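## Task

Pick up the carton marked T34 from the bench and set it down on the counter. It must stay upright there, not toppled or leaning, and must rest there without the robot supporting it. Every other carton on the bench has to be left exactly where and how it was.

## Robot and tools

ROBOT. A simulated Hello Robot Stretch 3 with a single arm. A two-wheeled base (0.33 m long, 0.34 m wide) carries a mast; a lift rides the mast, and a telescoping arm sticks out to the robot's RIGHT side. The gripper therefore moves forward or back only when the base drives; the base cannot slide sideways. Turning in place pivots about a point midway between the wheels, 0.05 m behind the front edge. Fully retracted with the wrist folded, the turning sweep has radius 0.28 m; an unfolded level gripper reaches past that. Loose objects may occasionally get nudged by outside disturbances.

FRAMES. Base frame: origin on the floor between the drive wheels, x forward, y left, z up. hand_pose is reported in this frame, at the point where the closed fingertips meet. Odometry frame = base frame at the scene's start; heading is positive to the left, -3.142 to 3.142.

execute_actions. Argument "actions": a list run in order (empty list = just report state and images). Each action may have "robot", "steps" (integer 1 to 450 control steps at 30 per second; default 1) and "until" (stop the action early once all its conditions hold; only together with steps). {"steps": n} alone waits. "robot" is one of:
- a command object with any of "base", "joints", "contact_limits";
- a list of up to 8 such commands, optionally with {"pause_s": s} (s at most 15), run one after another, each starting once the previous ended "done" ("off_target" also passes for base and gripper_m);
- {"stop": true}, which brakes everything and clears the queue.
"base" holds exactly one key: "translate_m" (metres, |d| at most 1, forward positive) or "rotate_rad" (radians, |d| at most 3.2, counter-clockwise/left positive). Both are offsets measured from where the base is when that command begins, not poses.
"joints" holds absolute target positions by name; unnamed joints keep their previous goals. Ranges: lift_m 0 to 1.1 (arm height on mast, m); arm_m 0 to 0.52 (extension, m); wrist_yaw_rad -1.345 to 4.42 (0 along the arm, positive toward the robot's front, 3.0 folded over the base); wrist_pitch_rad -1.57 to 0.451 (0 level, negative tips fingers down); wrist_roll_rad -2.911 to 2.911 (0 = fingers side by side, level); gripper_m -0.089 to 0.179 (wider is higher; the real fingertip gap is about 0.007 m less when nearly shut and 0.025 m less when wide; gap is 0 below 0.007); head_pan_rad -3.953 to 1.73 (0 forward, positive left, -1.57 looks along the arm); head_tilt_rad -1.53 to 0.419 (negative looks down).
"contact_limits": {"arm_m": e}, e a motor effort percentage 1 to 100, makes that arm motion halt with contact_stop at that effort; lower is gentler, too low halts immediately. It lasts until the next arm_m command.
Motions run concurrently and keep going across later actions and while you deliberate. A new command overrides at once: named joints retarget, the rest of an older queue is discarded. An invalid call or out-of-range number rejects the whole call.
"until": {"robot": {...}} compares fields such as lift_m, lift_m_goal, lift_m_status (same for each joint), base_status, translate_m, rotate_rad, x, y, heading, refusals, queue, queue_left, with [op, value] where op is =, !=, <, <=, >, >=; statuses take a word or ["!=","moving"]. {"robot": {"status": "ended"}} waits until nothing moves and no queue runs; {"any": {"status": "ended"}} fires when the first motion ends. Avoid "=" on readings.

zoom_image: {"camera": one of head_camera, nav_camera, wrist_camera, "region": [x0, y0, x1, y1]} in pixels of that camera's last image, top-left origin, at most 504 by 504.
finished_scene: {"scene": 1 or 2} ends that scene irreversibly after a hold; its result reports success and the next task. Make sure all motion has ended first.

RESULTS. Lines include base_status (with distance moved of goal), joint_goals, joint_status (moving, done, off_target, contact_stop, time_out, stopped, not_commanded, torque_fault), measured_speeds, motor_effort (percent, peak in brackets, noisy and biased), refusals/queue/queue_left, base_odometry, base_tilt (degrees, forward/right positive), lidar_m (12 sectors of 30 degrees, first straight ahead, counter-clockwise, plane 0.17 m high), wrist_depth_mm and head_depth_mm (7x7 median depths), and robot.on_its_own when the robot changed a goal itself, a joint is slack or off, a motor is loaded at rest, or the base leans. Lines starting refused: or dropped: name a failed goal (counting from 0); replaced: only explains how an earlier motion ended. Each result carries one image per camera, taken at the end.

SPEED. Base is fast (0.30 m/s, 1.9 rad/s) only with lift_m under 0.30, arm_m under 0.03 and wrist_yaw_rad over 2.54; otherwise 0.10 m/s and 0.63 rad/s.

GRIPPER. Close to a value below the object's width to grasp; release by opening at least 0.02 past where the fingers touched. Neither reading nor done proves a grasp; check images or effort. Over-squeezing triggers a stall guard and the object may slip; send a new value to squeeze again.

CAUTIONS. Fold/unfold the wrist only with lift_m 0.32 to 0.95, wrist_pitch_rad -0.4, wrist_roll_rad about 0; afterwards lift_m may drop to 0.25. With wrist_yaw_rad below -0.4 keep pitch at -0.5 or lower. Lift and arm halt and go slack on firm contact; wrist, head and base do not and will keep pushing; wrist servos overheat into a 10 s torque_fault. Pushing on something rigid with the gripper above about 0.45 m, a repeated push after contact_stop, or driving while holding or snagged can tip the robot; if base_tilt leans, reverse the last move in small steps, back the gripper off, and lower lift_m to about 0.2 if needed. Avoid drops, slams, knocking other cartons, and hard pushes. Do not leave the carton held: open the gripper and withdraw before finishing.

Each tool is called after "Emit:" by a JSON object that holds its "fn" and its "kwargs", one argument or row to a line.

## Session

Emit:
{"fn": "execute_actions", "kwargs": {
  "actions": [
    {"robot":{"joints":{"head_pan_rad":0.8,"head_tilt_rad":-0.6,"lift_m":0.28}},"steps":99,"until":{"robot":{"status":"ended"}}}
  ]
}}

Emit:
{"fn": "execute_actions", "kwargs": {
  "actions": [
    {"robot":{"joints":{"head_pan_rad":-1}},"steps":150,"until":{"robot":{"status":"ended"}}}
  ]
}}

Emit:
{"fn": "execute_actions", "kwargs": {
  "actions": [
    {"robot":{"joints":{"head_pan_rad":-2.9}},"steps":99,"until":{"robot":{"status":"ended"}}}
  ]
}}

Scene clock: 1.80 s.
robot.base_odometry: x=+0.000 y=+0.000 heading=+0.000 (m, m, rad; robot's odometry frame)
robot.turned_by_wheels: +0.000 (rad since the last result)
robot.turned_by_imu: +0.000 (rad since the last result)
robot.base_tilt: forward=+0.2 right=-0.3 (deg)
robot.lidar_m: 0.66 0.67 2.12 1.96 2.15 0.84 0.78 0.79 1.01 2.43 1.03 0.72
robot.head_depth_mm: 2120 2303 972 780 1418 1143 1140 / 2283 2505 985 2087 1805 1157 1182 / 2486 2773 2959 957 1127 1240 1219 / 2687 3002 3218 2385 1821 1471 1235 / 2768 3004 3210 2411 1832 1489 1228 / 2532 2722 2938 2427 1848 1481 1238 / 2314 2458 2669 2446 1860 1495 1241
robot.base_status: not_commanded
robot.joint_positions: lift_m=+0.281 arm_m=+0.001 wrist_yaw_rad=+3.011 wrist_pitch_rad=-0.498 wrist_roll_rad=-0.007 gripper_m=+0.037 head_pan_rad=+0.793 head_tilt_rad=-0.592
robot.joint_goals: lift_m=+0.280 arm_m=+0.001 wrist_yaw_rad=+3.011 wrist_pitch_rad=-0.498 wrist_roll_rad=-0.007 gripper_m=+0.037 head_pan_rad=+0.800 head_tilt_rad=-0.600
robot.joint_status: lift_m=done arm_m=not_commanded wrist_yaw_rad=not_commanded wrist_pitch_rad=not_commanded wrist_roll_rad=not_commanded gripper_m=not_commanded head_pan_rad=done head_tilt_rad=done
robot.measured_speeds: translate_m=+0.000 rotate_rad=+0.000 lift_m=+0.000 arm_m=+0.000 wrist_yaw_rad=+0.000 wrist_pitch_rad=+0.000 wrist_roll_rad=+0.000 head_pan_rad=+0.000 head_tilt_rad=+0.000
robot: refusals=0 queue=done queue_left=0
robot.motor_effort: left_wheel=+0(0) right_wheel=+1(1) lift_m=+12(16) arm_m=-1(0) wrist_yaw_rad=+0(1) wrist_pitch_rad=+6(6) wrist_roll_rad=+0(0) gripper_m=-1(0) head_pan_rad=+3(28) head_tilt_rad=-3(33) (%)
robot.hand_pose: x=+0.0066 y=+0.0661 z=+0.2757 quat_wxyz=(+0.219, +0.693, +0.130, +0.675) (m; robot's base frame)
robot.wrist_depth_mm: - - - - - - - / - - - - - - - / 757 791 809 838 831 857 642 / 611 619 646 649 660 675 629 / 512 519 - 563 540 545 564 / 453 - - - 473 470 473 / - - - - 398 409 416
pictures: head_camera (sideways: a quarter turn clockwise sets it upright), nav_camera (sideways: a quarter turn counterclockwise sets it upright), wrist_camera
camera_calibration (this result's frames):
head_camera: T_world_to_cam=[[-0.367611, -0.382576, -0.847642, 1.13029], [-0.739852, 0.672546, 0.0173161, -0.0157038], [0.563454, 0.633496, -0.530286, 0.64633], [0, 0, 0, 1]] pos_world=[0.039713, 0.0335377, 1.30109]
nav_camera: T_world_to_cam=[[0.389732, 0.371277, 0.84277, -1.05869], [0.712435, -0.70144, -0.0204449, 0.0736213], [0.583562, 0.608387, -0.537885, 0.655116], [0, 0, 0, 1]] pos_world=[-0.0221473, 0.0461425, 1.24611]
wrist_camera: T_world_to_cam=[[0.992494, -0.0955594, 0.0763216, -0.0269226], [0.000491579, -0.620945, -0.783854, 0.291864], [0.122296, 0.778008, -0.616237, 0.281508], [0, 0, 0, 1]] pos_world=[-0.00785023, -0.0403566, 0.404309]
Images, in order (width x height): head_camera 896x504, nav_camera 672x504, wrist_camera 644x364.

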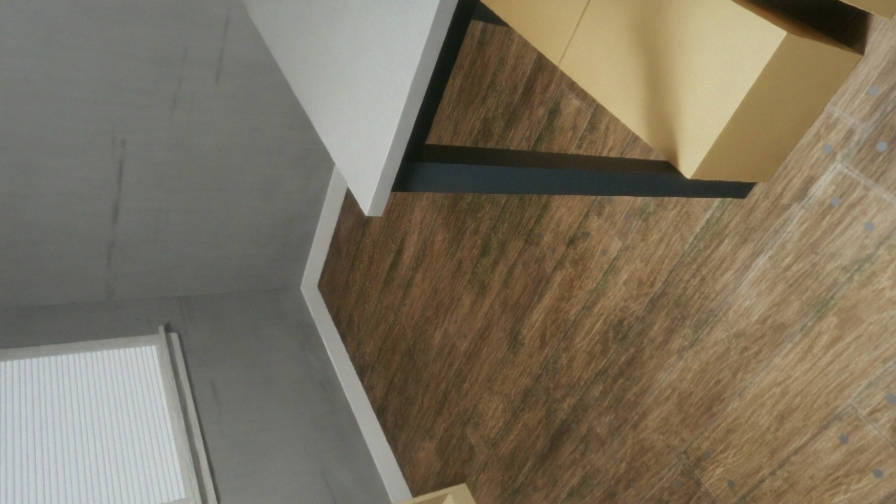

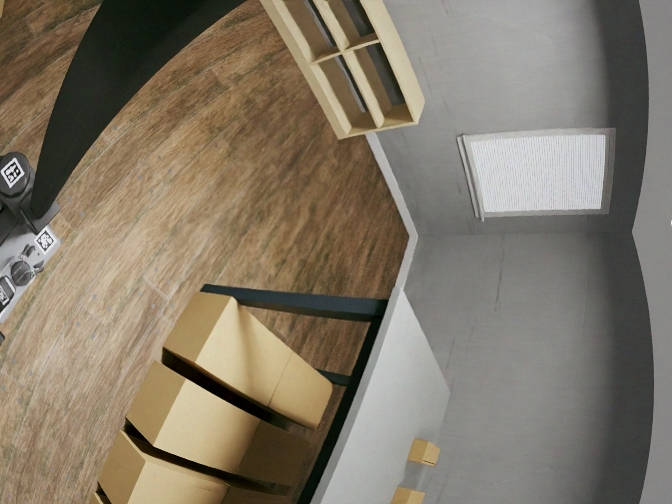

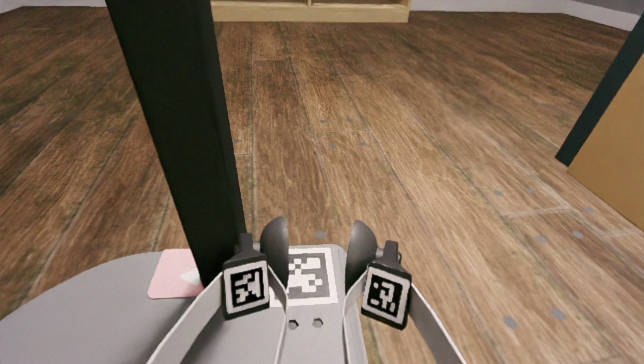

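Scene clock: 3.17 s.
robot.base_odometry: x=+0.000 y=+0.000 heading=+0.000 (m, m, rad; robot's odometry frame)
robot.turned_by_wheels: +0.000 (rad since the last result)
robot.turned_by_imu: +0.000 (rad since the last result)
robot.base_tilt: forward=+0.2 right=-0.3 (deg)
robot.lidar_m: 0.66 0.67 2.12 1.95 2.13 0.84 0.78 0.79 1.01 2.43 1.02 0.72
robot.head_depth_mm: 2037 2229 2470 2341 1782 1452 1216 / 2069 2293 2565 2356 1809 1460 1222 / 2149 2355 2663 2385 1814 1463 1226 / 2257 2552 2804 2394 1831 1472 1233 / 2286 2608 1232 2143 1494 1432 1235 / 2643 3019 1095 2445 1460 1291 1234 / 2710 2975 1038 2251 1461 1172 1144
robot.base_status: not_commanded
robot.joint_positions: lift_m=+0.281 arm_m=+0.001 wrist_yaw_rad=+3.011 wrist_pitch_rad=-0.498 wrist_roll_rad=-0.007 gripper_m=+0.037 head_pan_rad=-0.993 head_tilt_rad=-0.592
robot.joint_goals: lift_m=+0.280 arm_m=+0.001 wrist_yaw_rad=+3.011 wrist_pitch_rad=-0.498 wrist_roll_rad=-0.007 gripper_m=+0.037 head_pan_rad=-1.000 head_tilt_rad=-0.600
robot.joint_status: lift_m=done arm_m=not_commanded wrist_yaw_rad=not_commanded wrist_pitch_rad=not_commanded wrist_roll_rad=not_commanded gripper_m=not_commanded head_pan_rad=done head_tilt_rad=done
robot.measured_speeds: translate_m=+0.000 rotate_rad=+0.000 lift_m=+0.000 arm_m=+0.000 wrist_yaw_rad=+0.000 wrist_pitch_rad=+0.000 wrist_roll_rad=+0.000 head_pan_rad=+0.000 head_tilt_rad=+0.000
robot: refusals=0 queue=done queue_left=0
robot.motor_effort: left_wheel=-1(0) right_wheel=+1(1) lift_m=+12(12) arm_m=-1(1) wrist_yaw_rad=+0(0) wrist_pitch_rad=+6(6) wrist_roll_rad=+0(0) gripper_m=+0(0) head_pan_rad=-3(30) head_tilt_rad=-2(2) (%)
robot.hand_pose: x=+0.0066 y=+0.0661 z=+0.2757 quat_wxyz=(+0.219, +0.693, +0.130, +0.675) (m; robot's base frame)
robot.wrist_depth_mm: - - - - - - - / - - - - - - - / 772 770 813 840 847 874 647 / 622 629 650 653 661 681 629 / 514 518 - 547 541 559 568 / 455 - - - 469 477 483 / - - - - 407 406 414
pictures: head_camera (sideways: a quarter turn clockwise sets it upright), nav_camera (sideways: a quarter turn counterclockwise sets it upright), wrist_camera
camera_calibration (this result's frames):
head_camera: T_world_to_cam=[[-0.295605, 0.440956, -0.847452, 1.12961], [0.814779, 0.579512, 0.0173305, -0.0252058], [0.498751, -0.685363, -0.530589, 0.647119], [0, 0, 0, 1]] pos_world=[0.0317032, -0.0399883, 1.30108]
nav_camera: T_world_to_cam=[[0.27985, -0.460159, 0.842578, -1.05776], [-0.837166, -0.546566, -0.020445, 0.083074], [0.469933, -0.699656, -0.538186, 0.656202], [0, 0, 0, 1]] pos_world=[0.0571917, 0.0177809, 1.24611]
wrist_camera: T_world_to_cam=[[0.992493, -0.0955599, 0.0763215, -0.0269227], [0.000491198, -0.620945, -0.783854, 0.291864], [0.122296, 0.778008, -0.616237, 0.281508], [0, 0, 0, 1]] pos_world=[-0.00785018, -0.0403566, 0.404309]
Images, in order (width x height): head_camera 896x504, nav_camera 672x504, wrist_camera 644x364.

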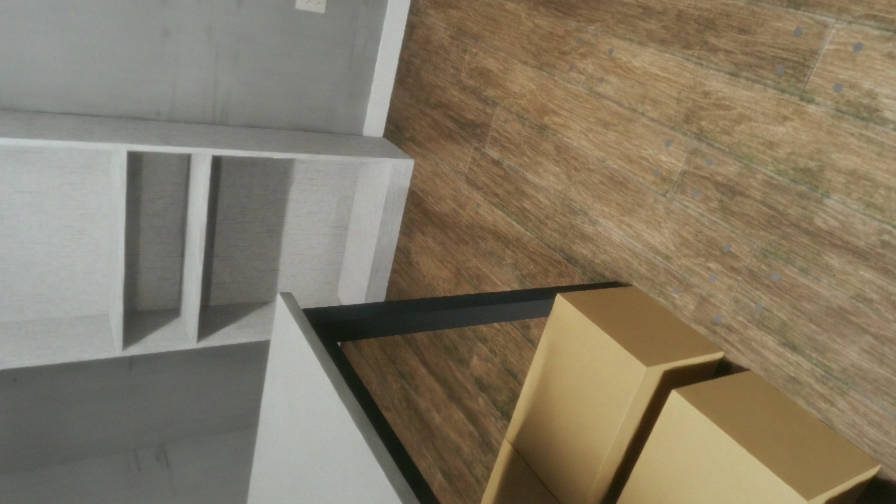

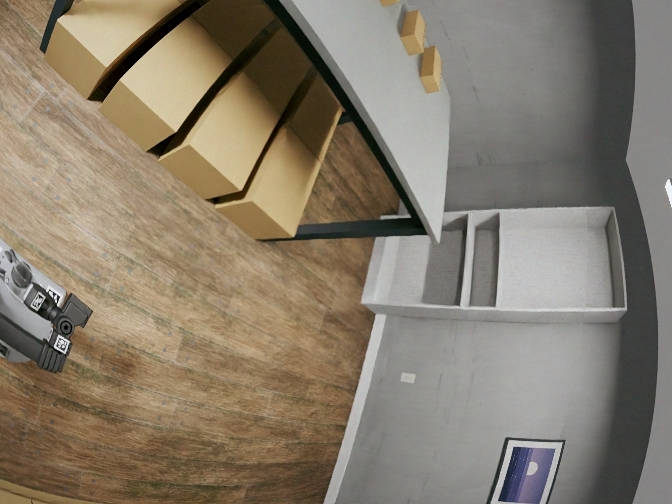

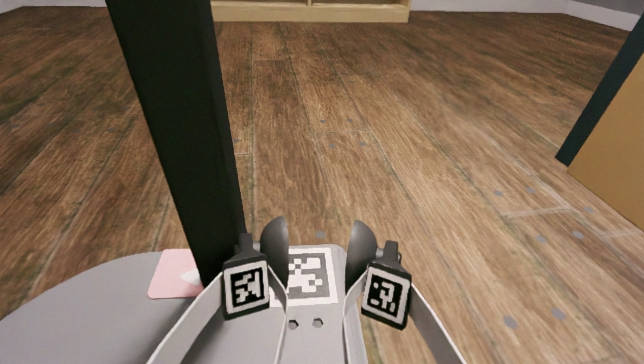

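Scene clock: 4.57 s.
robot.base_odometry: x=+0.000 y=+0.000 heading=+0.000 (m, m, rad; robot's odometry frame)
robot.turned_by_wheels: +0.000 (rad since the last result)
robot.turned_by_imu: +0.000 (rad since the last result)
robot.base_tilt: forward=+0.2 right=-0.3 (deg)
robot.lidar_m: 0.66 0.67 2.13 1.96 2.15 0.84 0.78 0.79 1.01 2.43 1.02 0.72
robot.head_depth_mm: 1125 1252 987 852 981 1154 1217 / 1153 1271 998 869 1001 1185 1226 / 1164 1291 1004 887 1031 1216 1225 / 1179 1316 1021 907 1051 1249 1232 / 1201 1343 1028 926 1074 1286 1229 / 1224 1370 1041 945 1102 1366 1239 / 1244 1383 1054 968 1136 1379 1243
robot.base_status: not_commanded
robot.joint_positions: lift_m=+0.281 arm_m=+0.001 wrist_yaw_rad=+3.011 wrist_pitch_rad=-0.498 wrist_roll_rad=-0.007 gripper_m=+0.037 head_pan_rad=-2.893 head_tilt_rad=-0.592
robot.joint_goals: lift_m=+0.280 arm_m=+0.001 wrist_yaw_rad=+3.011 wrist_pitch_rad=-0.498 wrist_roll_rad=-0.007 gripper_m=+0.037 head_pan_rad=-2.900 head_tilt_rad=-0.600
robot.joint_status: lift_m=done arm_m=not_commanded wrist_yaw_rad=not_commanded wrist_pitch_rad=not_commanded wrist_roll_rad=not_commanded gripper_m=not_commanded head_pan_rad=done head_tilt_rad=done
robot.measured_speeds: translate_m=+0.000 rotate_rad=+0.000 lift_m=+0.000 arm_m=+0.000 wrist_yaw_rad=+0.000 wrist_pitch_rad=+0.000 wrist_roll_rad=+0.000 head_pan_rad=+0.000 head_tilt_rad=+0.000
robot: refusals=0 queue=done queue_left=0
robot.motor_effort: left_wheel=+0(1) right_wheel=+1(1) lift_m=+12(13) arm_m=-1(0) wrist_yaw_rad=+0(0) wrist_pitch_rad=+7(6) wrist_roll_rad=+0(0) gripper_m=+0(0) head_pan_rad=-3(30) head_tilt_rad=-3(4) (%)
robot.hand_pose: x=+0.0066 y=+0.0661 z=+0.2757 quat_wxyz=(+0.219, +0.693, +0.130, +0.675) (m; robot's base frame)
robot.wrist_depth_mm: - - - - - - - / - - - - - - - / 760 773 811 824 852 860 642 / 609 627 651 656 674 682 635 / 516 519 - 552 556 552 560 / 454 - - - 471 473 471 / - - - - 401 409 411
pictures: head_camera (sideways: a quarter turn clockwise sets it upright), nav_camera (sideways: a quarter turn counterclockwise sets it upright), wrist_camera
camera_calibration (this result's frames):
head_camera: T_world_to_cam=[[0.512901, 0.137189, -0.847415, 1.12462], [0.284982, -0.958376, 0.0173333, -0.0219777], [-0.809764, -0.250388, -0.530649, 0.655179], [0, 0, 0, 1]] pos_world=[-0.0400181, -0.0113005, 1.30107]
nav_camera: T_world_to_cam=[[-0.525979, -0.116072, 0.84254, -1.0528], [-0.246567, 0.96891, -0.020445, 0.0794714], [-0.813972, -0.218496, -0.538246, 0.664111], [0, 0, 0, 1]] pos_world=[0.00641254, -0.0540955, 1.2461]
wrist_camera: T_world_to_cam=[[0.992494, -0.0955597, 0.0763215, -0.0269226], [0.000491337, -0.620945, -0.783854, 0.291864], [0.122296, 0.778008, -0.616237, 0.281508], [0, 0, 0, 1]] pos_world=[-0.0078502, -0.0403566, 0.404309]
Images, in order (width x height): head_camera 896x504, nav_camera 672x504, wrist_camera 644x364.

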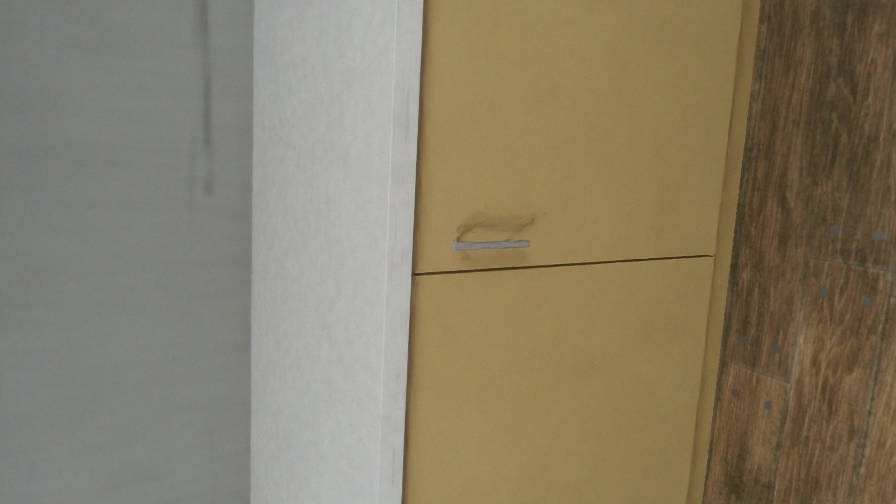

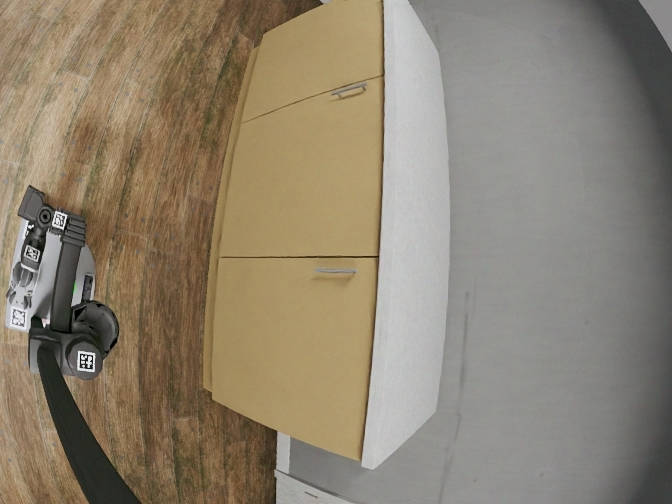

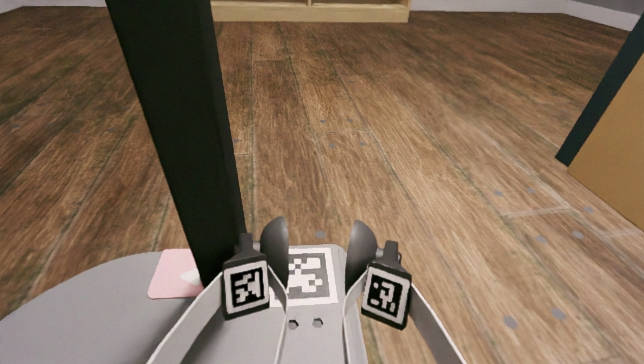

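Emit:
{"fn": "execute_actions", "kwargs": {
  "actions": [
    {"robot":[{"joints":{"head_pan_rad":-1.9,"head_tilt_rad":-0.5},"base":{"rotate_rad":1.44}},{"base":{"translate_m":1}},{"base":{"rotate_rad":-1.33}},{"base":{"translate_m":1}},{"base":{"translate_m":0.55}}],"steps":450,"until":{"robot":{"status":"ended"}}},
    {"steps":300,"until":{"robot":{"status":"ended"}}}
  ]
}}

Scene clock: 28.57 s.
robot.base_odometry: x=+1.671 y=+1.162 heading=+0.110 (m, m, rad; robot's odometry frame)
robot.turned_by_wheels: +0.110 (rad since the last result)
robot.turned_by_imu: +0.117 (rad since the last result)
robot.base_tilt: forward=+0.2 right=-0.3 (deg)
robot.lidar_m: 0.61 0.64 0.91 1.32 1.26 1.73 2.63 0.82 0.59 0.98 0.84 0.63
robot.head_depth_mm: 3369 3809 1261 790 1514 1225 1180 / 3294 3604 1141 797 1456 1232 1114 / 3203 3492 1119 805 713 835 1001 / 3081 3290 1267 909 1595 1361 1238 / 2922 3230 1600 2220 1871 1583 1292 / 2890 3124 3428 2837 2058 1589 1302 / 2848 3121 3374 2846 2037 1595 1308
robot.base_status: done (translate_m +0.5500 of +0.5500)
robot.joint_positions: lift_m=+0.281 arm_m=+0.001 wrist_yaw_rad=+3.011 wrist_pitch_rad=-0.498 wrist_roll_rad=-0.007 gripper_m=+0.037 head_pan_rad=-1.907 head_tilt_rad=-0.506
robot.joint_goals: lift_m=+0.280 arm_m=+0.001 wrist_yaw_rad=+3.011 wrist_pitch_rad=-0.498 wrist_roll_rad=-0.007 gripper_m=+0.037 head_pan_rad=-1.900 head_tilt_rad=-0.500
robot.joint_status: lift_m=done arm_m=not_commanded wrist_yaw_rad=not_commanded wrist_pitch_rad=not_commanded wrist_roll_rad=not_commanded gripper_m=not_commanded head_pan_rad=done head_tilt_rad=done
robot.measured_speeds: translate_m=+0.000 rotate_rad=+0.000 lift_m=+0.000 arm_m=+0.000 wrist_yaw_rad=+0.000 wrist_pitch_rad=+0.000 wrist_roll_rad=+0.000 head_pan_rad=+0.000 head_tilt_rad=+0.000
robot: refusals=0 queue=done queue_left=0
robot.motor_effort: left_wheel=+0(10) right_wheel=+0(9) lift_m=+13(12) arm_m=-1(1) wrist_yaw_rad=+0(1) wrist_pitch_rad=+6(7) wrist_roll_rad=+0(0) gripper_m=+0(0) head_pan_rad=+2(30) head_tilt_rad=+3(12) (%)
robot.hand_pose: x=+0.0066 y=+0.0660 z=+0.2757 quat_wxyz=(+0.219, +0.693, +0.130, +0.675) (m; robot's base frame)
robot.wrist_depth_mm: - - - - - 955 651 / - - - - - 957 651 / 767 776 798 840 853 818 665 / 626 619 638 654 667 669 631 / 516 523 - 568 549 557 566 / 456 - - - 469 468 479 / - - - - 397 405 417
pictures: head_camera (sideways: a quarter turn clockwise sets it upright), nav_camera (sideways: a quarter turn counterclockwise sets it upright), wrist_camera
camera_calibration (this result's frames):
head_camera: T_world_to_cam=[[0.144037, 0.432785, -0.889916, 1.1823], [0.956907, -0.290066, 0.0138144, -0.021497], [-0.252156, -0.853557, -0.455915, 0.554537], [0, 0, 0, 1]] pos_world=[-0.00989501, -0.0445899, 1.30527]
nav_camera: T_world_to_cam=[[-0.168993, -0.432404, 0.885702, -1.11127], [-0.944625, 0.327521, -0.0203383, 0.0835929], [-0.281292, -0.840093, -0.463809, 0.564009], [0, 0, 0, 1]] pos_world=[0.0498185, -0.0340748, 1.24754]
wrist_camera: T_world_to_cam=[[0.992494, -0.0955596, 0.0763215, -0.0269251], [0.000491296, -0.620945, -0.783854, 0.291844], [0.122296, 0.778007, -0.616237, 0.281528], [0, 0, 0, 1]] pos_world=[-0.0078502, -0.0403842, 0.404306]
Images, in order (width x height): head_camera 896x504, nav_camera 672x504, wrist_camera 644x364.

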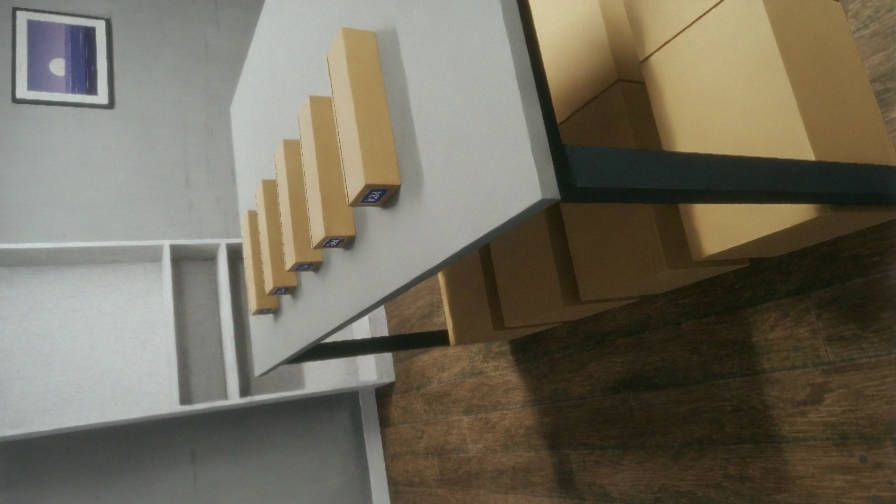

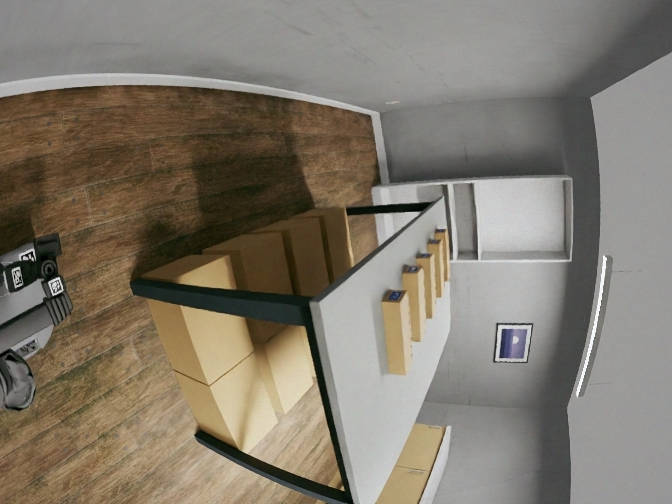

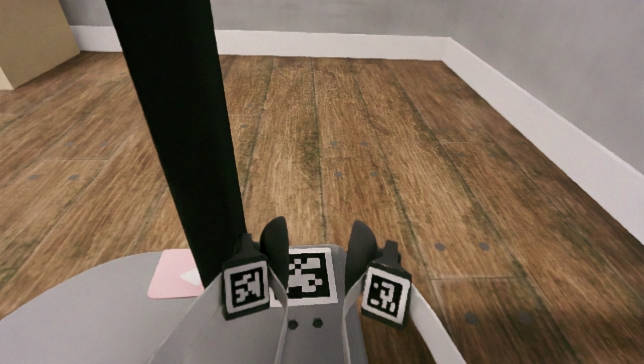

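Emit:
{"fn": "execute_actions", "kwargs": {
  "actions": [
    {"robot":[{"base":{"translate_m":0.26}},{"base":{"rotate_rad":-1.63}},{"base":{"translate_m":1}},{"joints":{"lift_m":0.88,"wrist_pitch_rad":-0.4,"head_pan_rad":-1.4,"head_tilt_rad":-0.6}},{"joints":{"wrist_yaw_rad":1.4}},{"joints":{"wrist_pitch_rad":0}},{"joints":{"wrist_yaw_rad":0,"gripper_m":0.13}}],"steps":450},
    {"steps":450,"until":{"robot":{"status":"ended"}}}
  ]
}}

Scene clock: 53.77 s.
robot.base_odometry: x=+1.980 y=+0.191 heading=-1.520 (m, m, rad; robot's odometry frame)
robot.turned_by_wheels: -1.630 (rad since the last result)
robot.turned_by_imu: -1.593 (rad since the last result)
robot.base_tilt: forward=+0.2 right=-0.3 (deg)
robot.lidar_m: 1.35 0.50 0.37 0.35 0.37 0.50 1.40 2.22 0.48 0.47 0.49 0.67
robot.head_depth_mm: 2797 2737 976 627 580 1142 - / 2906 2679 991 686 573 - - / 2997 2700 934 662 601 1155 966 / 2969 2717 1003 652 1304 1160 980 / 3052 2782 955 700 1317 1224 1019 / 3129 2788 1024 684 1312 1171 1036 / 3179 3371 974 706 1365 1173 1047
robot.base_status: done (translate_m +1.0000 of +1.0000)
robot.joint_positions: lift_m=+0.879 arm_m=+0.001 wrist_yaw_rad=+0.003 wrist_pitch_rad=-0.022 wrist_roll_rad=-0.007 gripper_m=+0.130 head_pan_rad=-1.407 head_tilt_rad=-0.592
robot.joint_goals: lift_m=+0.880 arm_m=+0.001 wrist_yaw_rad=+0.000 wrist_pitch_rad=+0.000 wrist_roll_rad=-0.007 gripper_m=+0.130 head_pan_rad=-1.400 head_tilt_rad=-0.600
robot.joint_status: lift_m=done arm_m=not_commanded wrist_yaw_rad=done wrist_pitch_rad=done wrist_roll_rad=not_commanded gripper_m=done head_pan_rad=done head_tilt_rad=done
robot.measured_speeds: translate_m=+0.000 rotate_rad=+0.000 lift_m=+0.000 arm_m=+0.000 wrist_yaw_rad=+0.000 wrist_pitch_rad=+0.000 wrist_roll_rad=+0.000 head_pan_rad=+0.000 head_tilt_rad=+0.000
robot: refusals=0 queue=done queue_left=0
robot.motor_effort: left_wheel=+1(10) right_wheel=-1(6) lift_m=+32(37) arm_m=-2(1) wrist_yaw_rad=-2(3) wrist_pitch_rad=+9(10) wrist_roll_rad=+0(0) gripper_m=+0(81) head_pan_rad=+2(24) head_tilt_rad=-3(14) (%)
robot.hand_pose: x=-0.0207 y=-0.4015 z=+0.9885 quat_wxyz=(+0.710, +0.009, -0.704, -0.007) (m; robot's base frame)
robot.wrist_depth_mm: - - - - - - - / - - - - - - - / - - - - - - - / 384 479 391 625 597 - - / 346 368 355 386 359 437 455 / 244 - 260 269 273 297 294 / 282 285 280 235 233 238 232
pictures: head_camera (sideways: a quarter turn clockwise sets it upright), nav_camera (sideways: a quarter turn counterclockwise sets it upright), wrist_camera
camera_calibration (this result's frames):
head_camera: T_world_to_cam=[[-0.0930214, 0.522465, -0.847571, 1.12853], [0.979144, 0.20243, 0.0173215, -0.0261966], [0.180623, -0.828283, -0.530399, 0.648812], [0, 0, 0, 1]] pos_world=[0.0134366, -0.0469124, 1.30109]
nav_camera: T_world_to_cam=[[0.0708686, -0.533701, 0.842699, -1.05665], [-0.986371, -0.163259, -0.0204449, 0.0839841], [0.14849, -0.829765, -0.537997, 0.657916], [0, 0, 0, 1]] pos_world=[0.0600287, -0.0043065, 1.24611]
wrist_camera: T_world_to_cam=[[-0.99648, 0.000782616, 0.0838226, -0.108765], [-0.0821868, 0.187674, -0.978787, 1.07592], [-0.0164973, -0.982231, -0.186949, -0.0460649], [0, 0, 0, 1]] pos_world=[-0.0207156, -0.247083, 1.0536]
Images, in order (width x height): head_camera 896x504, nav_camera 672x504, wrist_camera 644x364.

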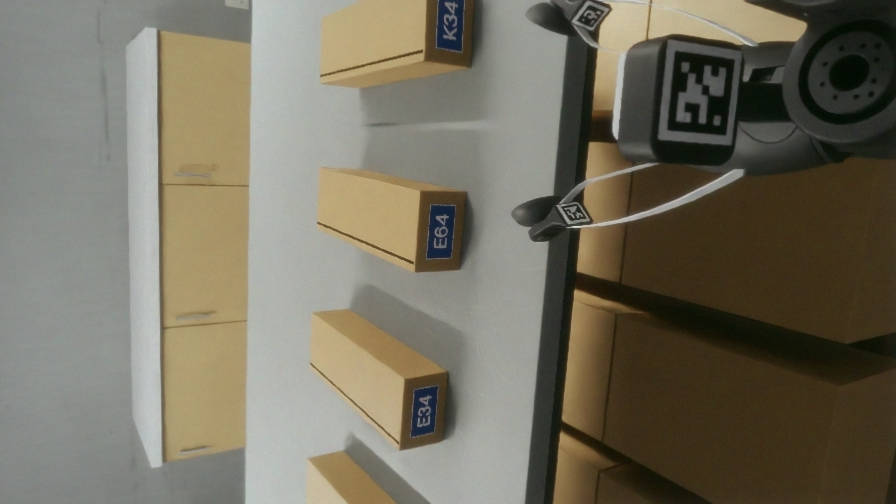

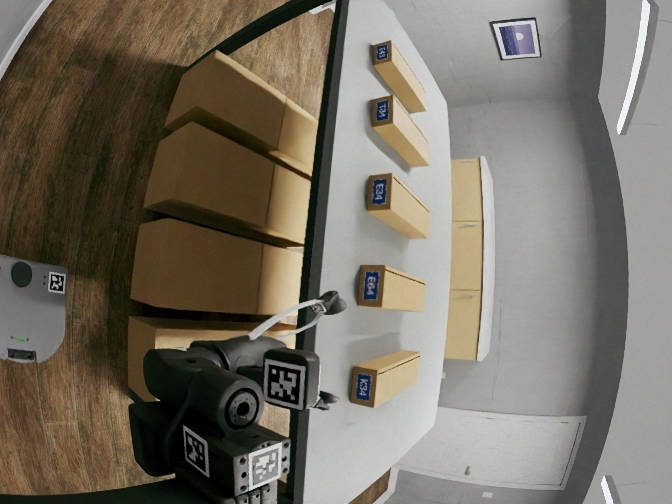

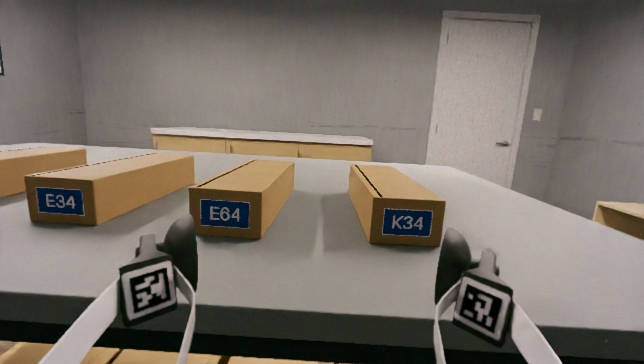

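Emit:
{"fn": "execute_actions", "kwargs": {
  "actions": [
    {"robot":{"base":{"translate_m":0.5},"joints":{"lift_m":0.9,"arm_m":0.12,"wrist_pitch_rad":-0.2,"head_pan_rad":-1.6}},"steps":450,"until":{"robot":{"status":"ended"}}}
  ]
}}

Scene clock: 66.30 s.
robot.base_odometry: x=+2.006 y=-0.308 heading=-1.520 (m, m, rad; robot's odometry frame)
robot.turned_by_wheels: +0.000 (rad since the last result)
robot.turned_by_imu: +0.000 (rad since the last result)
robot.base_tilt: forward=+0.2 right=-0.3 (deg)
robot.lidar_m: 1.33 0.49 0.36 0.35 0.36 0.50 1.40 0.66 0.49 0.47 0.51 0.69
robot.head_depth_mm: 2979 3148 976 656 - 1085 970 / 2957 2666 880 687 - 1133 1059 / 2937 2703 992 723 - 1089 968 / 2970 2702 856 653 1314 1129 975 / 2958 2702 1018 714 621 1237 1052 / 2929 2675 1031 664 598 1170 980 / 2948 2770 1041 651 602 1175 983
robot.base_status: done (translate_m +0.5000 of +0.5000)
robot.joint_positions: lift_m=+0.899 arm_m=+0.120 wrist_yaw_rad=+0.002 wrist_pitch_rad=-0.215 wrist_roll_rad=-0.007 gripper_m=+0.130 head_pan_rad=-1.593 head_tilt_rad=-0.592
robot.joint_goals: lift_m=+0.900 arm_m=+0.120 wrist_yaw_rad=+0.000 wrist_pitch_rad=-0.200 wrist_roll_rad=-0.007 gripper_m=+0.130 head_pan_rad=-1.600 head_tilt_rad=-0.600
robot.joint_status: lift_m=done arm_m=done wrist_yaw_rad=done wrist_pitch_rad=done wrist_roll_rad=not_commanded gripper_m=done head_pan_rad=done head_tilt_rad=done
robot.measured_speeds: translate_m=+0.000 rotate_rad=+0.000 lift_m=+0.000 arm_m=+0.000 wrist_yaw_rad=+0.000 wrist_pitch_rad=+0.000 wrist_roll_rad=+0.000 head_pan_rad=+0.000 head_tilt_rad=+0.000
robot: refusals=0 queue=done queue_left=0
robot.motor_effort: left_wheel=+0(6) right_wheel=+0(0) lift_m=+31(38) arm_m=+2(5) wrist_yaw_rad=-1(2) wrist_pitch_rad=+7(10) wrist_roll_rad=+0(0) gripper_m=+0(0) head_pan_rad=-2(14) head_tilt_rad=-3(3) (%)
robot.hand_pose: x=-0.0210 y=-0.5098 z=+0.9599 quat_wxyz=(+0.706, +0.077, -0.700, -0.075) (m; robot's base frame)
robot.wrist_depth_mm: - - - - - - - / - - - - - - - / 518 341 507 416 571 639 481 / 244 293 305 253 375 266 295 / 241 251 253 256 269 259 257 / 189 - 198 202 206 218 216 / 162 157 162 165 168 165 174
pictures: head_camera (sideways: a quarter turn clockwise sets it upright), nav_camera (sideways: a quarter turn counterclockwise sets it upright), wrist_camera
camera_calibration (this result's frames):
head_camera: T_world_to_cam=[[0.00512699, 0.530878, -0.847433, 1.12775], [0.999688, 0.0180122, 0.017332, -0.0263356], [0.0244653, -0.847257, -0.53062, 0.650052], [0, 0, 0, 1]] pos_world=[0.00464175, -0.04746, 1.30108]
nav_camera: T_world_to_cam=[[-0.0289744, -0.537826, 0.842558, -1.05585], [-0.999553, 0.0218199, -0.020445, 0.0840646], [-0.00738869, -0.842774, -0.538218, 0.659154], [0, 0, 0, 1]] pos_world=[0.0583046, -0.0141828, 1.24611]
wrist_camera: T_world_to_cam=[[-0.99645, -0.0140711, 0.083, -0.113426], [-0.082259, 0.372395, -0.924422, 1.11025], [-0.0179011, -0.927968, -0.37223, 0.0476438], [0, 0, 0, 1]] pos_world=[-0.020842, -0.370835, 1.05349]
Images, in order (width x height): head_camera 896x504, nav_camera 672x504, wrist_camera 644x364.

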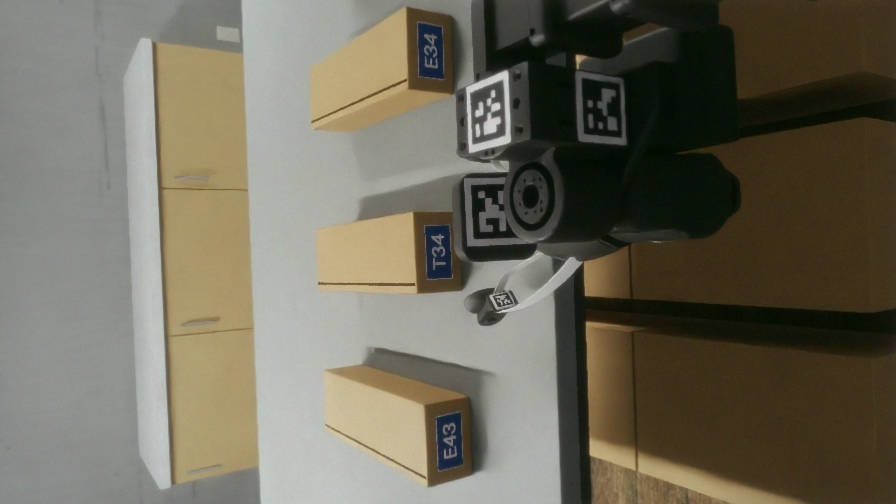

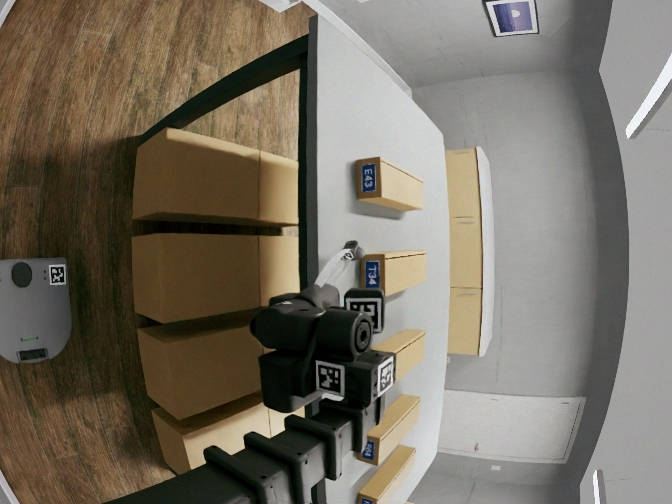

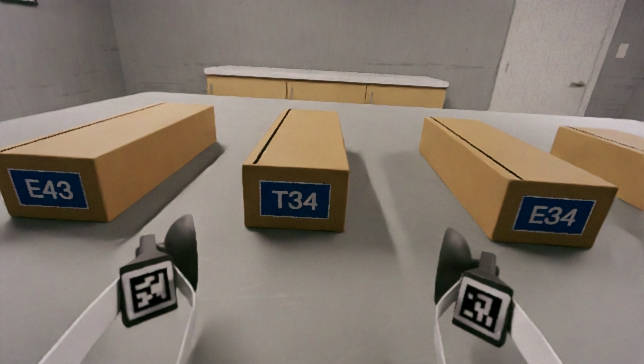

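Emit:
{"fn": "execute_actions", "kwargs": {
  "actions": [
    {"robot":[{"base":{"translate_m":0.022},"joints":{"lift_m":0.888}},{"joints":{"arm_m":0.285}},{"joints":{"gripper_m":0.035}},{"joints":{"lift_m":0.95}}],"steps":450,"until":{"robot":{"status":"ended"}}}
  ]
}}

Scene clock: 78.90 s.
robot.base_odometry: x=+2.007 y=-0.330 heading=-1.520 (m, m, rad; robot's odometry frame)
robot.turned_by_wheels: +0.000 (rad since the last result)
robot.turned_by_imu: -0.002 (rad since the last result)
robot.base_tilt: forward=+0.2 right=-0.3 (deg)
robot.lidar_m: 1.33 0.49 0.36 0.35 0.36 0.50 1.41 0.66 0.49 0.47 0.50 0.69
robot.head_depth_mm: 2949 3145 1116 - 1290 1145 974 / 2965 2681 - 642 625 1221 1049 / 2965 2721 - 633 623 1158 964 / 2974 2710 1151 665 622 1164 973 / 2964 2670 1022 700 622 1241 1052 / 2929 2669 1027 651 596 1165 976 / 2922 3061 1038 664 601 1206 981
robot.base_status: done (translate_m +0.0220 of +0.0220)
robot.joint_positions: lift_m=+0.949 arm_m=+0.285 wrist_yaw_rad=+0.002 wrist_pitch_rad=-0.220 wrist_roll_rad=-0.007 gripper_m=+0.043 head_pan_rad=-1.593 head_tilt_rad=-0.592
robot.joint_goals: lift_m=+0.950 arm_m=+0.285 wrist_yaw_rad=+0.000 wrist_pitch_rad=-0.200 wrist_roll_rad=-0.007 gripper_m=+0.043 head_pan_rad=-1.600 head_tilt_rad=-0.600
robot.joint_status: lift_m=done arm_m=done wrist_yaw_rad=done wrist_pitch_rad=done wrist_roll_rad=not_commanded gripper_m=done head_pan_rad=done head_tilt_rad=done
robot.measured_speeds: translate_m=+0.000 rotate_rad=+0.000 lift_m=+0.000 arm_m=+0.000 wrist_yaw_rad=+0.000 wrist_pitch_rad=+0.000 wrist_roll_rad=+0.000 head_pan_rad=+0.000 head_tilt_rad=+0.000
robot: refusals=0 queue=done queue_left=0
robot.on_its_own: gripper_m is held at +0.043, not at your +0.035, by its stall guard, which is still easing
robot.motor_effort: left_wheel=+1(5) right_wheel=+0(2) lift_m=+32(32) arm_m=+2(2) wrist_yaw_rad=-1(2) wrist_pitch_rad=+9(10) wrist_roll_rad=+0(0) gripper_m=-15(100) head_pan_rad=-2(3) head_tilt_rad=-3(3) (%)
robot.hand_pose: x=-0.0211 y=-0.6745 z=+1.0087 quat_wxyz=(+0.705, +0.079, -0.700, -0.077) (m; robot's base frame)
robot.wrist_depth_mm: - - - - - - - / - - - - - - - / - 707 750 800 - - - / 441 320 467 305 503 528 559 / 224 257 164 152 349 292 266 / 193 - 109 109 110 247 206 / 182 211 112 111 112 221 183
pictures: head_camera (sideways: a quarter turn clockwise sets it upright), nav_camera (sideways: a quarter turn counterclockwise sets it upright), wrist_camera
camera_calibration (this result's frames):
head_camera: T_world_to_cam=[[0.00517688, 0.530936, -0.847396, 1.1277], [0.999689, 0.0179195, 0.0173347, -0.0263392], [0.0243885, -0.847223, -0.530678, 0.650128], [0, 0, 0, 1]] pos_world=[0.00463741, -0.0474599, 1.30107]
nav_camera: T_world_to_cam=[[-0.0290249, -0.537881, 0.842521, -1.05581], [-0.999551, 0.0219128, -0.020445, 0.0840646], [-0.00746503, -0.842736, -0.538275, 0.659229], [0, 0, 0, 1]] pos_world=[0.0583034, -0.0141837, 1.2461]
wrist_camera: T_world_to_cam=[[-0.996452, -0.0142892, 0.0829402, -0.119924], [-0.082198, 0.376889, -0.922604, 1.21785], [-0.018076, -0.926148, -0.376727, -0.0812059], [0, 0, 0, 1]] pos_world=[-0.0208616, -0.535916, 1.10294]
Images, in order (width x height): head_camera 896x504, nav_camera 672x504, wrist_camera 644x364.

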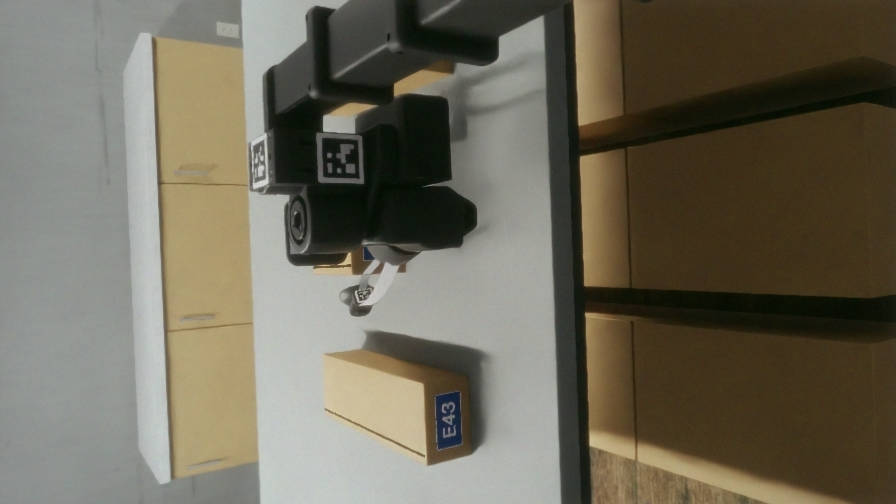

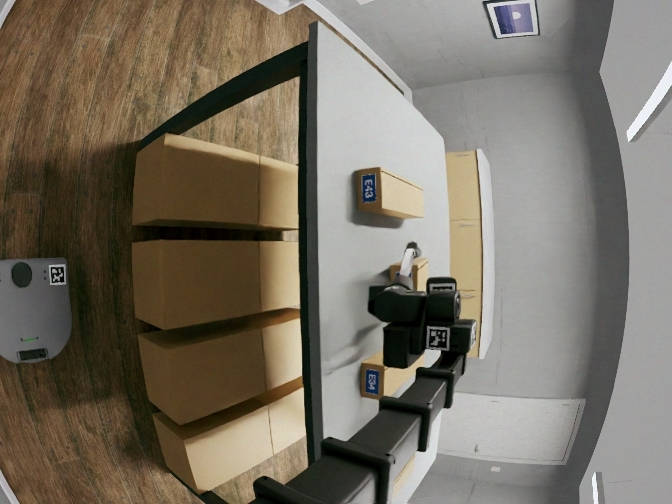

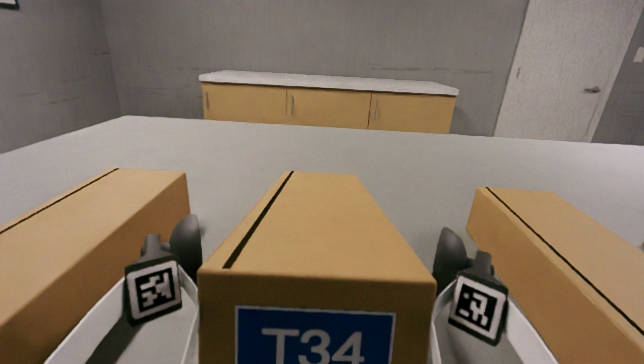

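Emit:
{"fn": "execute_actions", "kwargs": {
  "actions": [
    {"robot":{"joints":{"lift_m":0.889}},"steps":450,"until":{"robot":{"status":"ended"}}},
    {"robot":[{"joints":{"gripper_m":0.135}},{"joints":{"arm_m":0.262,"lift_m":0.884}},{"joints":{"gripper_m":0.04}},{"joints":{"lift_m":0.96}}],"steps":450,"until":{"robot":{"status":"ended"}}}
  ]
}}

Scene clock: 93.07 s.
robot.base_odometry: x=+2.007 y=-0.330 heading=-1.520 (m, m, rad; robot's odometry frame)
robot.turned_by_wheels: +0.000 (rad since the last result)
robot.turned_by_imu: -0.003 (rad since the last result)
robot.base_tilt: forward=+0.2 right=-0.3 (deg)
robot.lidar_m: 1.33 0.49 0.36 0.35 0.36 0.50 1.41 0.66 0.49 0.47 0.50 0.69
robot.head_depth_mm: 2951 3187 - 626 1285 1146 974 / 2929 2662 - 632 626 1211 1049 / 2944 2712 - 634 624 1155 967 / 2973 2685 1010 664 623 1160 968 / 2971 2681 1017 699 621 1245 1050 / 2948 2677 1028 652 596 1175 978 / 2948 3075 1036 664 600 1208 986
robot.base_status: done (translate_m +0.0220 of +0.0220)
robot.joint_positions: lift_m=+0.959 arm_m=+0.262 wrist_yaw_rad=+0.002 wrist_pitch_rad=-0.224 wrist_roll_rad=-0.007 gripper_m=+0.044 head_pan_rad=-1.593 head_tilt_rad=-0.592
robot.joint_goals: lift_m=+0.960 arm_m=+0.262 wrist_yaw_rad=+0.000 wrist_pitch_rad=-0.200 wrist_roll_rad=-0.007 gripper_m=+0.043 head_pan_rad=-1.600 head_tilt_rad=-0.600
robot.joint_status: lift_m=done arm_m=done wrist_yaw_rad=done wrist_pitch_rad=done wrist_roll_rad=not_commanded gripper_m=done head_pan_rad=done head_tilt_rad=done
robot.measured_speeds: translate_m=+0.000 rotate_rad=+0.000 lift_m=+0.000 arm_m=+0.000 wrist_yaw_rad=+0.000 wrist_pitch_rad=+0.000 wrist_roll_rad=+0.000 head_pan_rad=+0.000 head_tilt_rad=+0.000
robot: refusals=0 queue=done queue_left=0
robot.motor_effort: left_wheel=+1(1) right_wheel=+0(0) lift_m=+33(34) arm_m=-3(2) wrist_yaw_rad=-1(1) wrist_pitch_rad=+11(11) wrist_roll_rad=+0(0) gripper_m=-21(94) head_pan_rad=-2(2) head_tilt_rad=-4(2) (%)
robot.hand_pose: x=-0.0211 y=-0.6518 z=+1.0177 quat_wxyz=(+0.705, +0.080, -0.700, -0.079) (m; robot's base frame)
robot.wrist_depth_mm: - - - - - - - / - - - - - - - / - 756 780 323 - - - / 457 336 425 177 495 551 576 / 242 271 126 126 133 309 318 / 197 241 132 132 132 271 216 / 188 221 220 142 225 233 190
pictures: head_camera (sideways: a quarter turn clockwise sets it upright), nav_camera (sideways: a quarter turn counterclockwise sets it upright), wrist_camera
camera_calibration (this result's frames):
head_camera: T_world_to_cam=[[0.00517709, 0.530936, -0.847396, 1.1277], [0.999689, 0.0179191, 0.0173347, -0.0263393], [0.0243882, -0.847222, -0.530678, 0.650129], [0, 0, 0, 1]] pos_world=[0.00463739, -0.0474599, 1.30107]
nav_camera: T_world_to_cam=[[-0.0290251, -0.537881, 0.842521, -1.05581], [-0.999551, 0.0219132, -0.020445, 0.0840646], [-0.00746532, -0.842736, -0.538276, 0.65923], [0, 0, 0, 1]] pos_world=[0.0583034, -0.0141837, 1.2461]
wrist_camera: T_world_to_cam=[[-0.996452, -0.0146314, 0.0828862, -0.120513], [-0.0822025, 0.380732, -0.921024, 1.21847], [-0.0180816, -0.92457, -0.380584, -0.0518516], [0, 0, 0, 1]] pos_world=[-0.0208618, -0.513613, 1.11249]
Images, in order (width x height): head_camera 896x504, nav_camera 672x504, wrist_camera 644x364.

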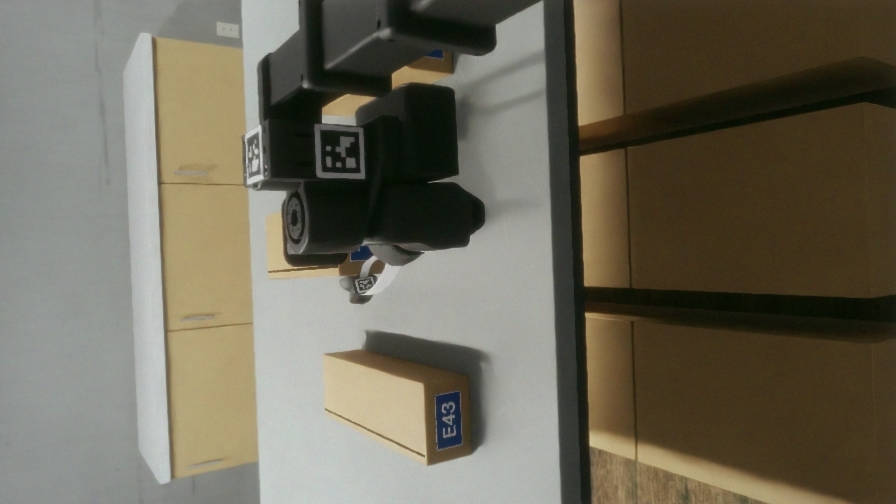

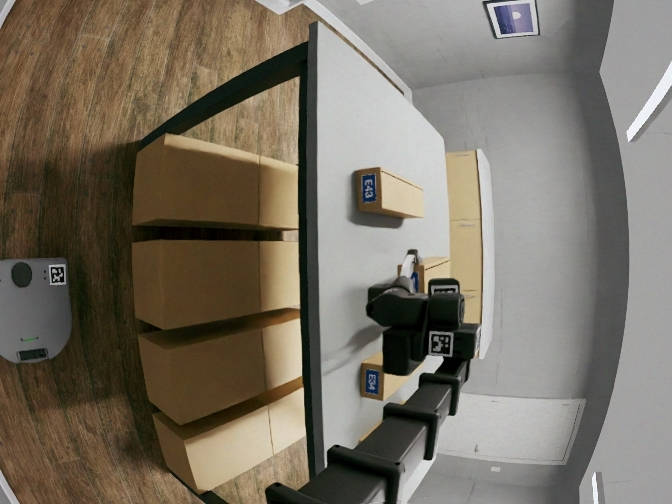

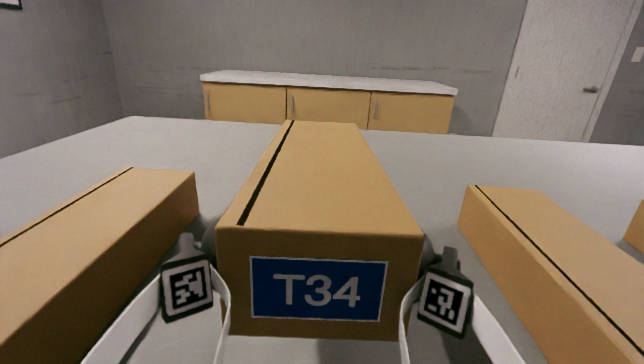

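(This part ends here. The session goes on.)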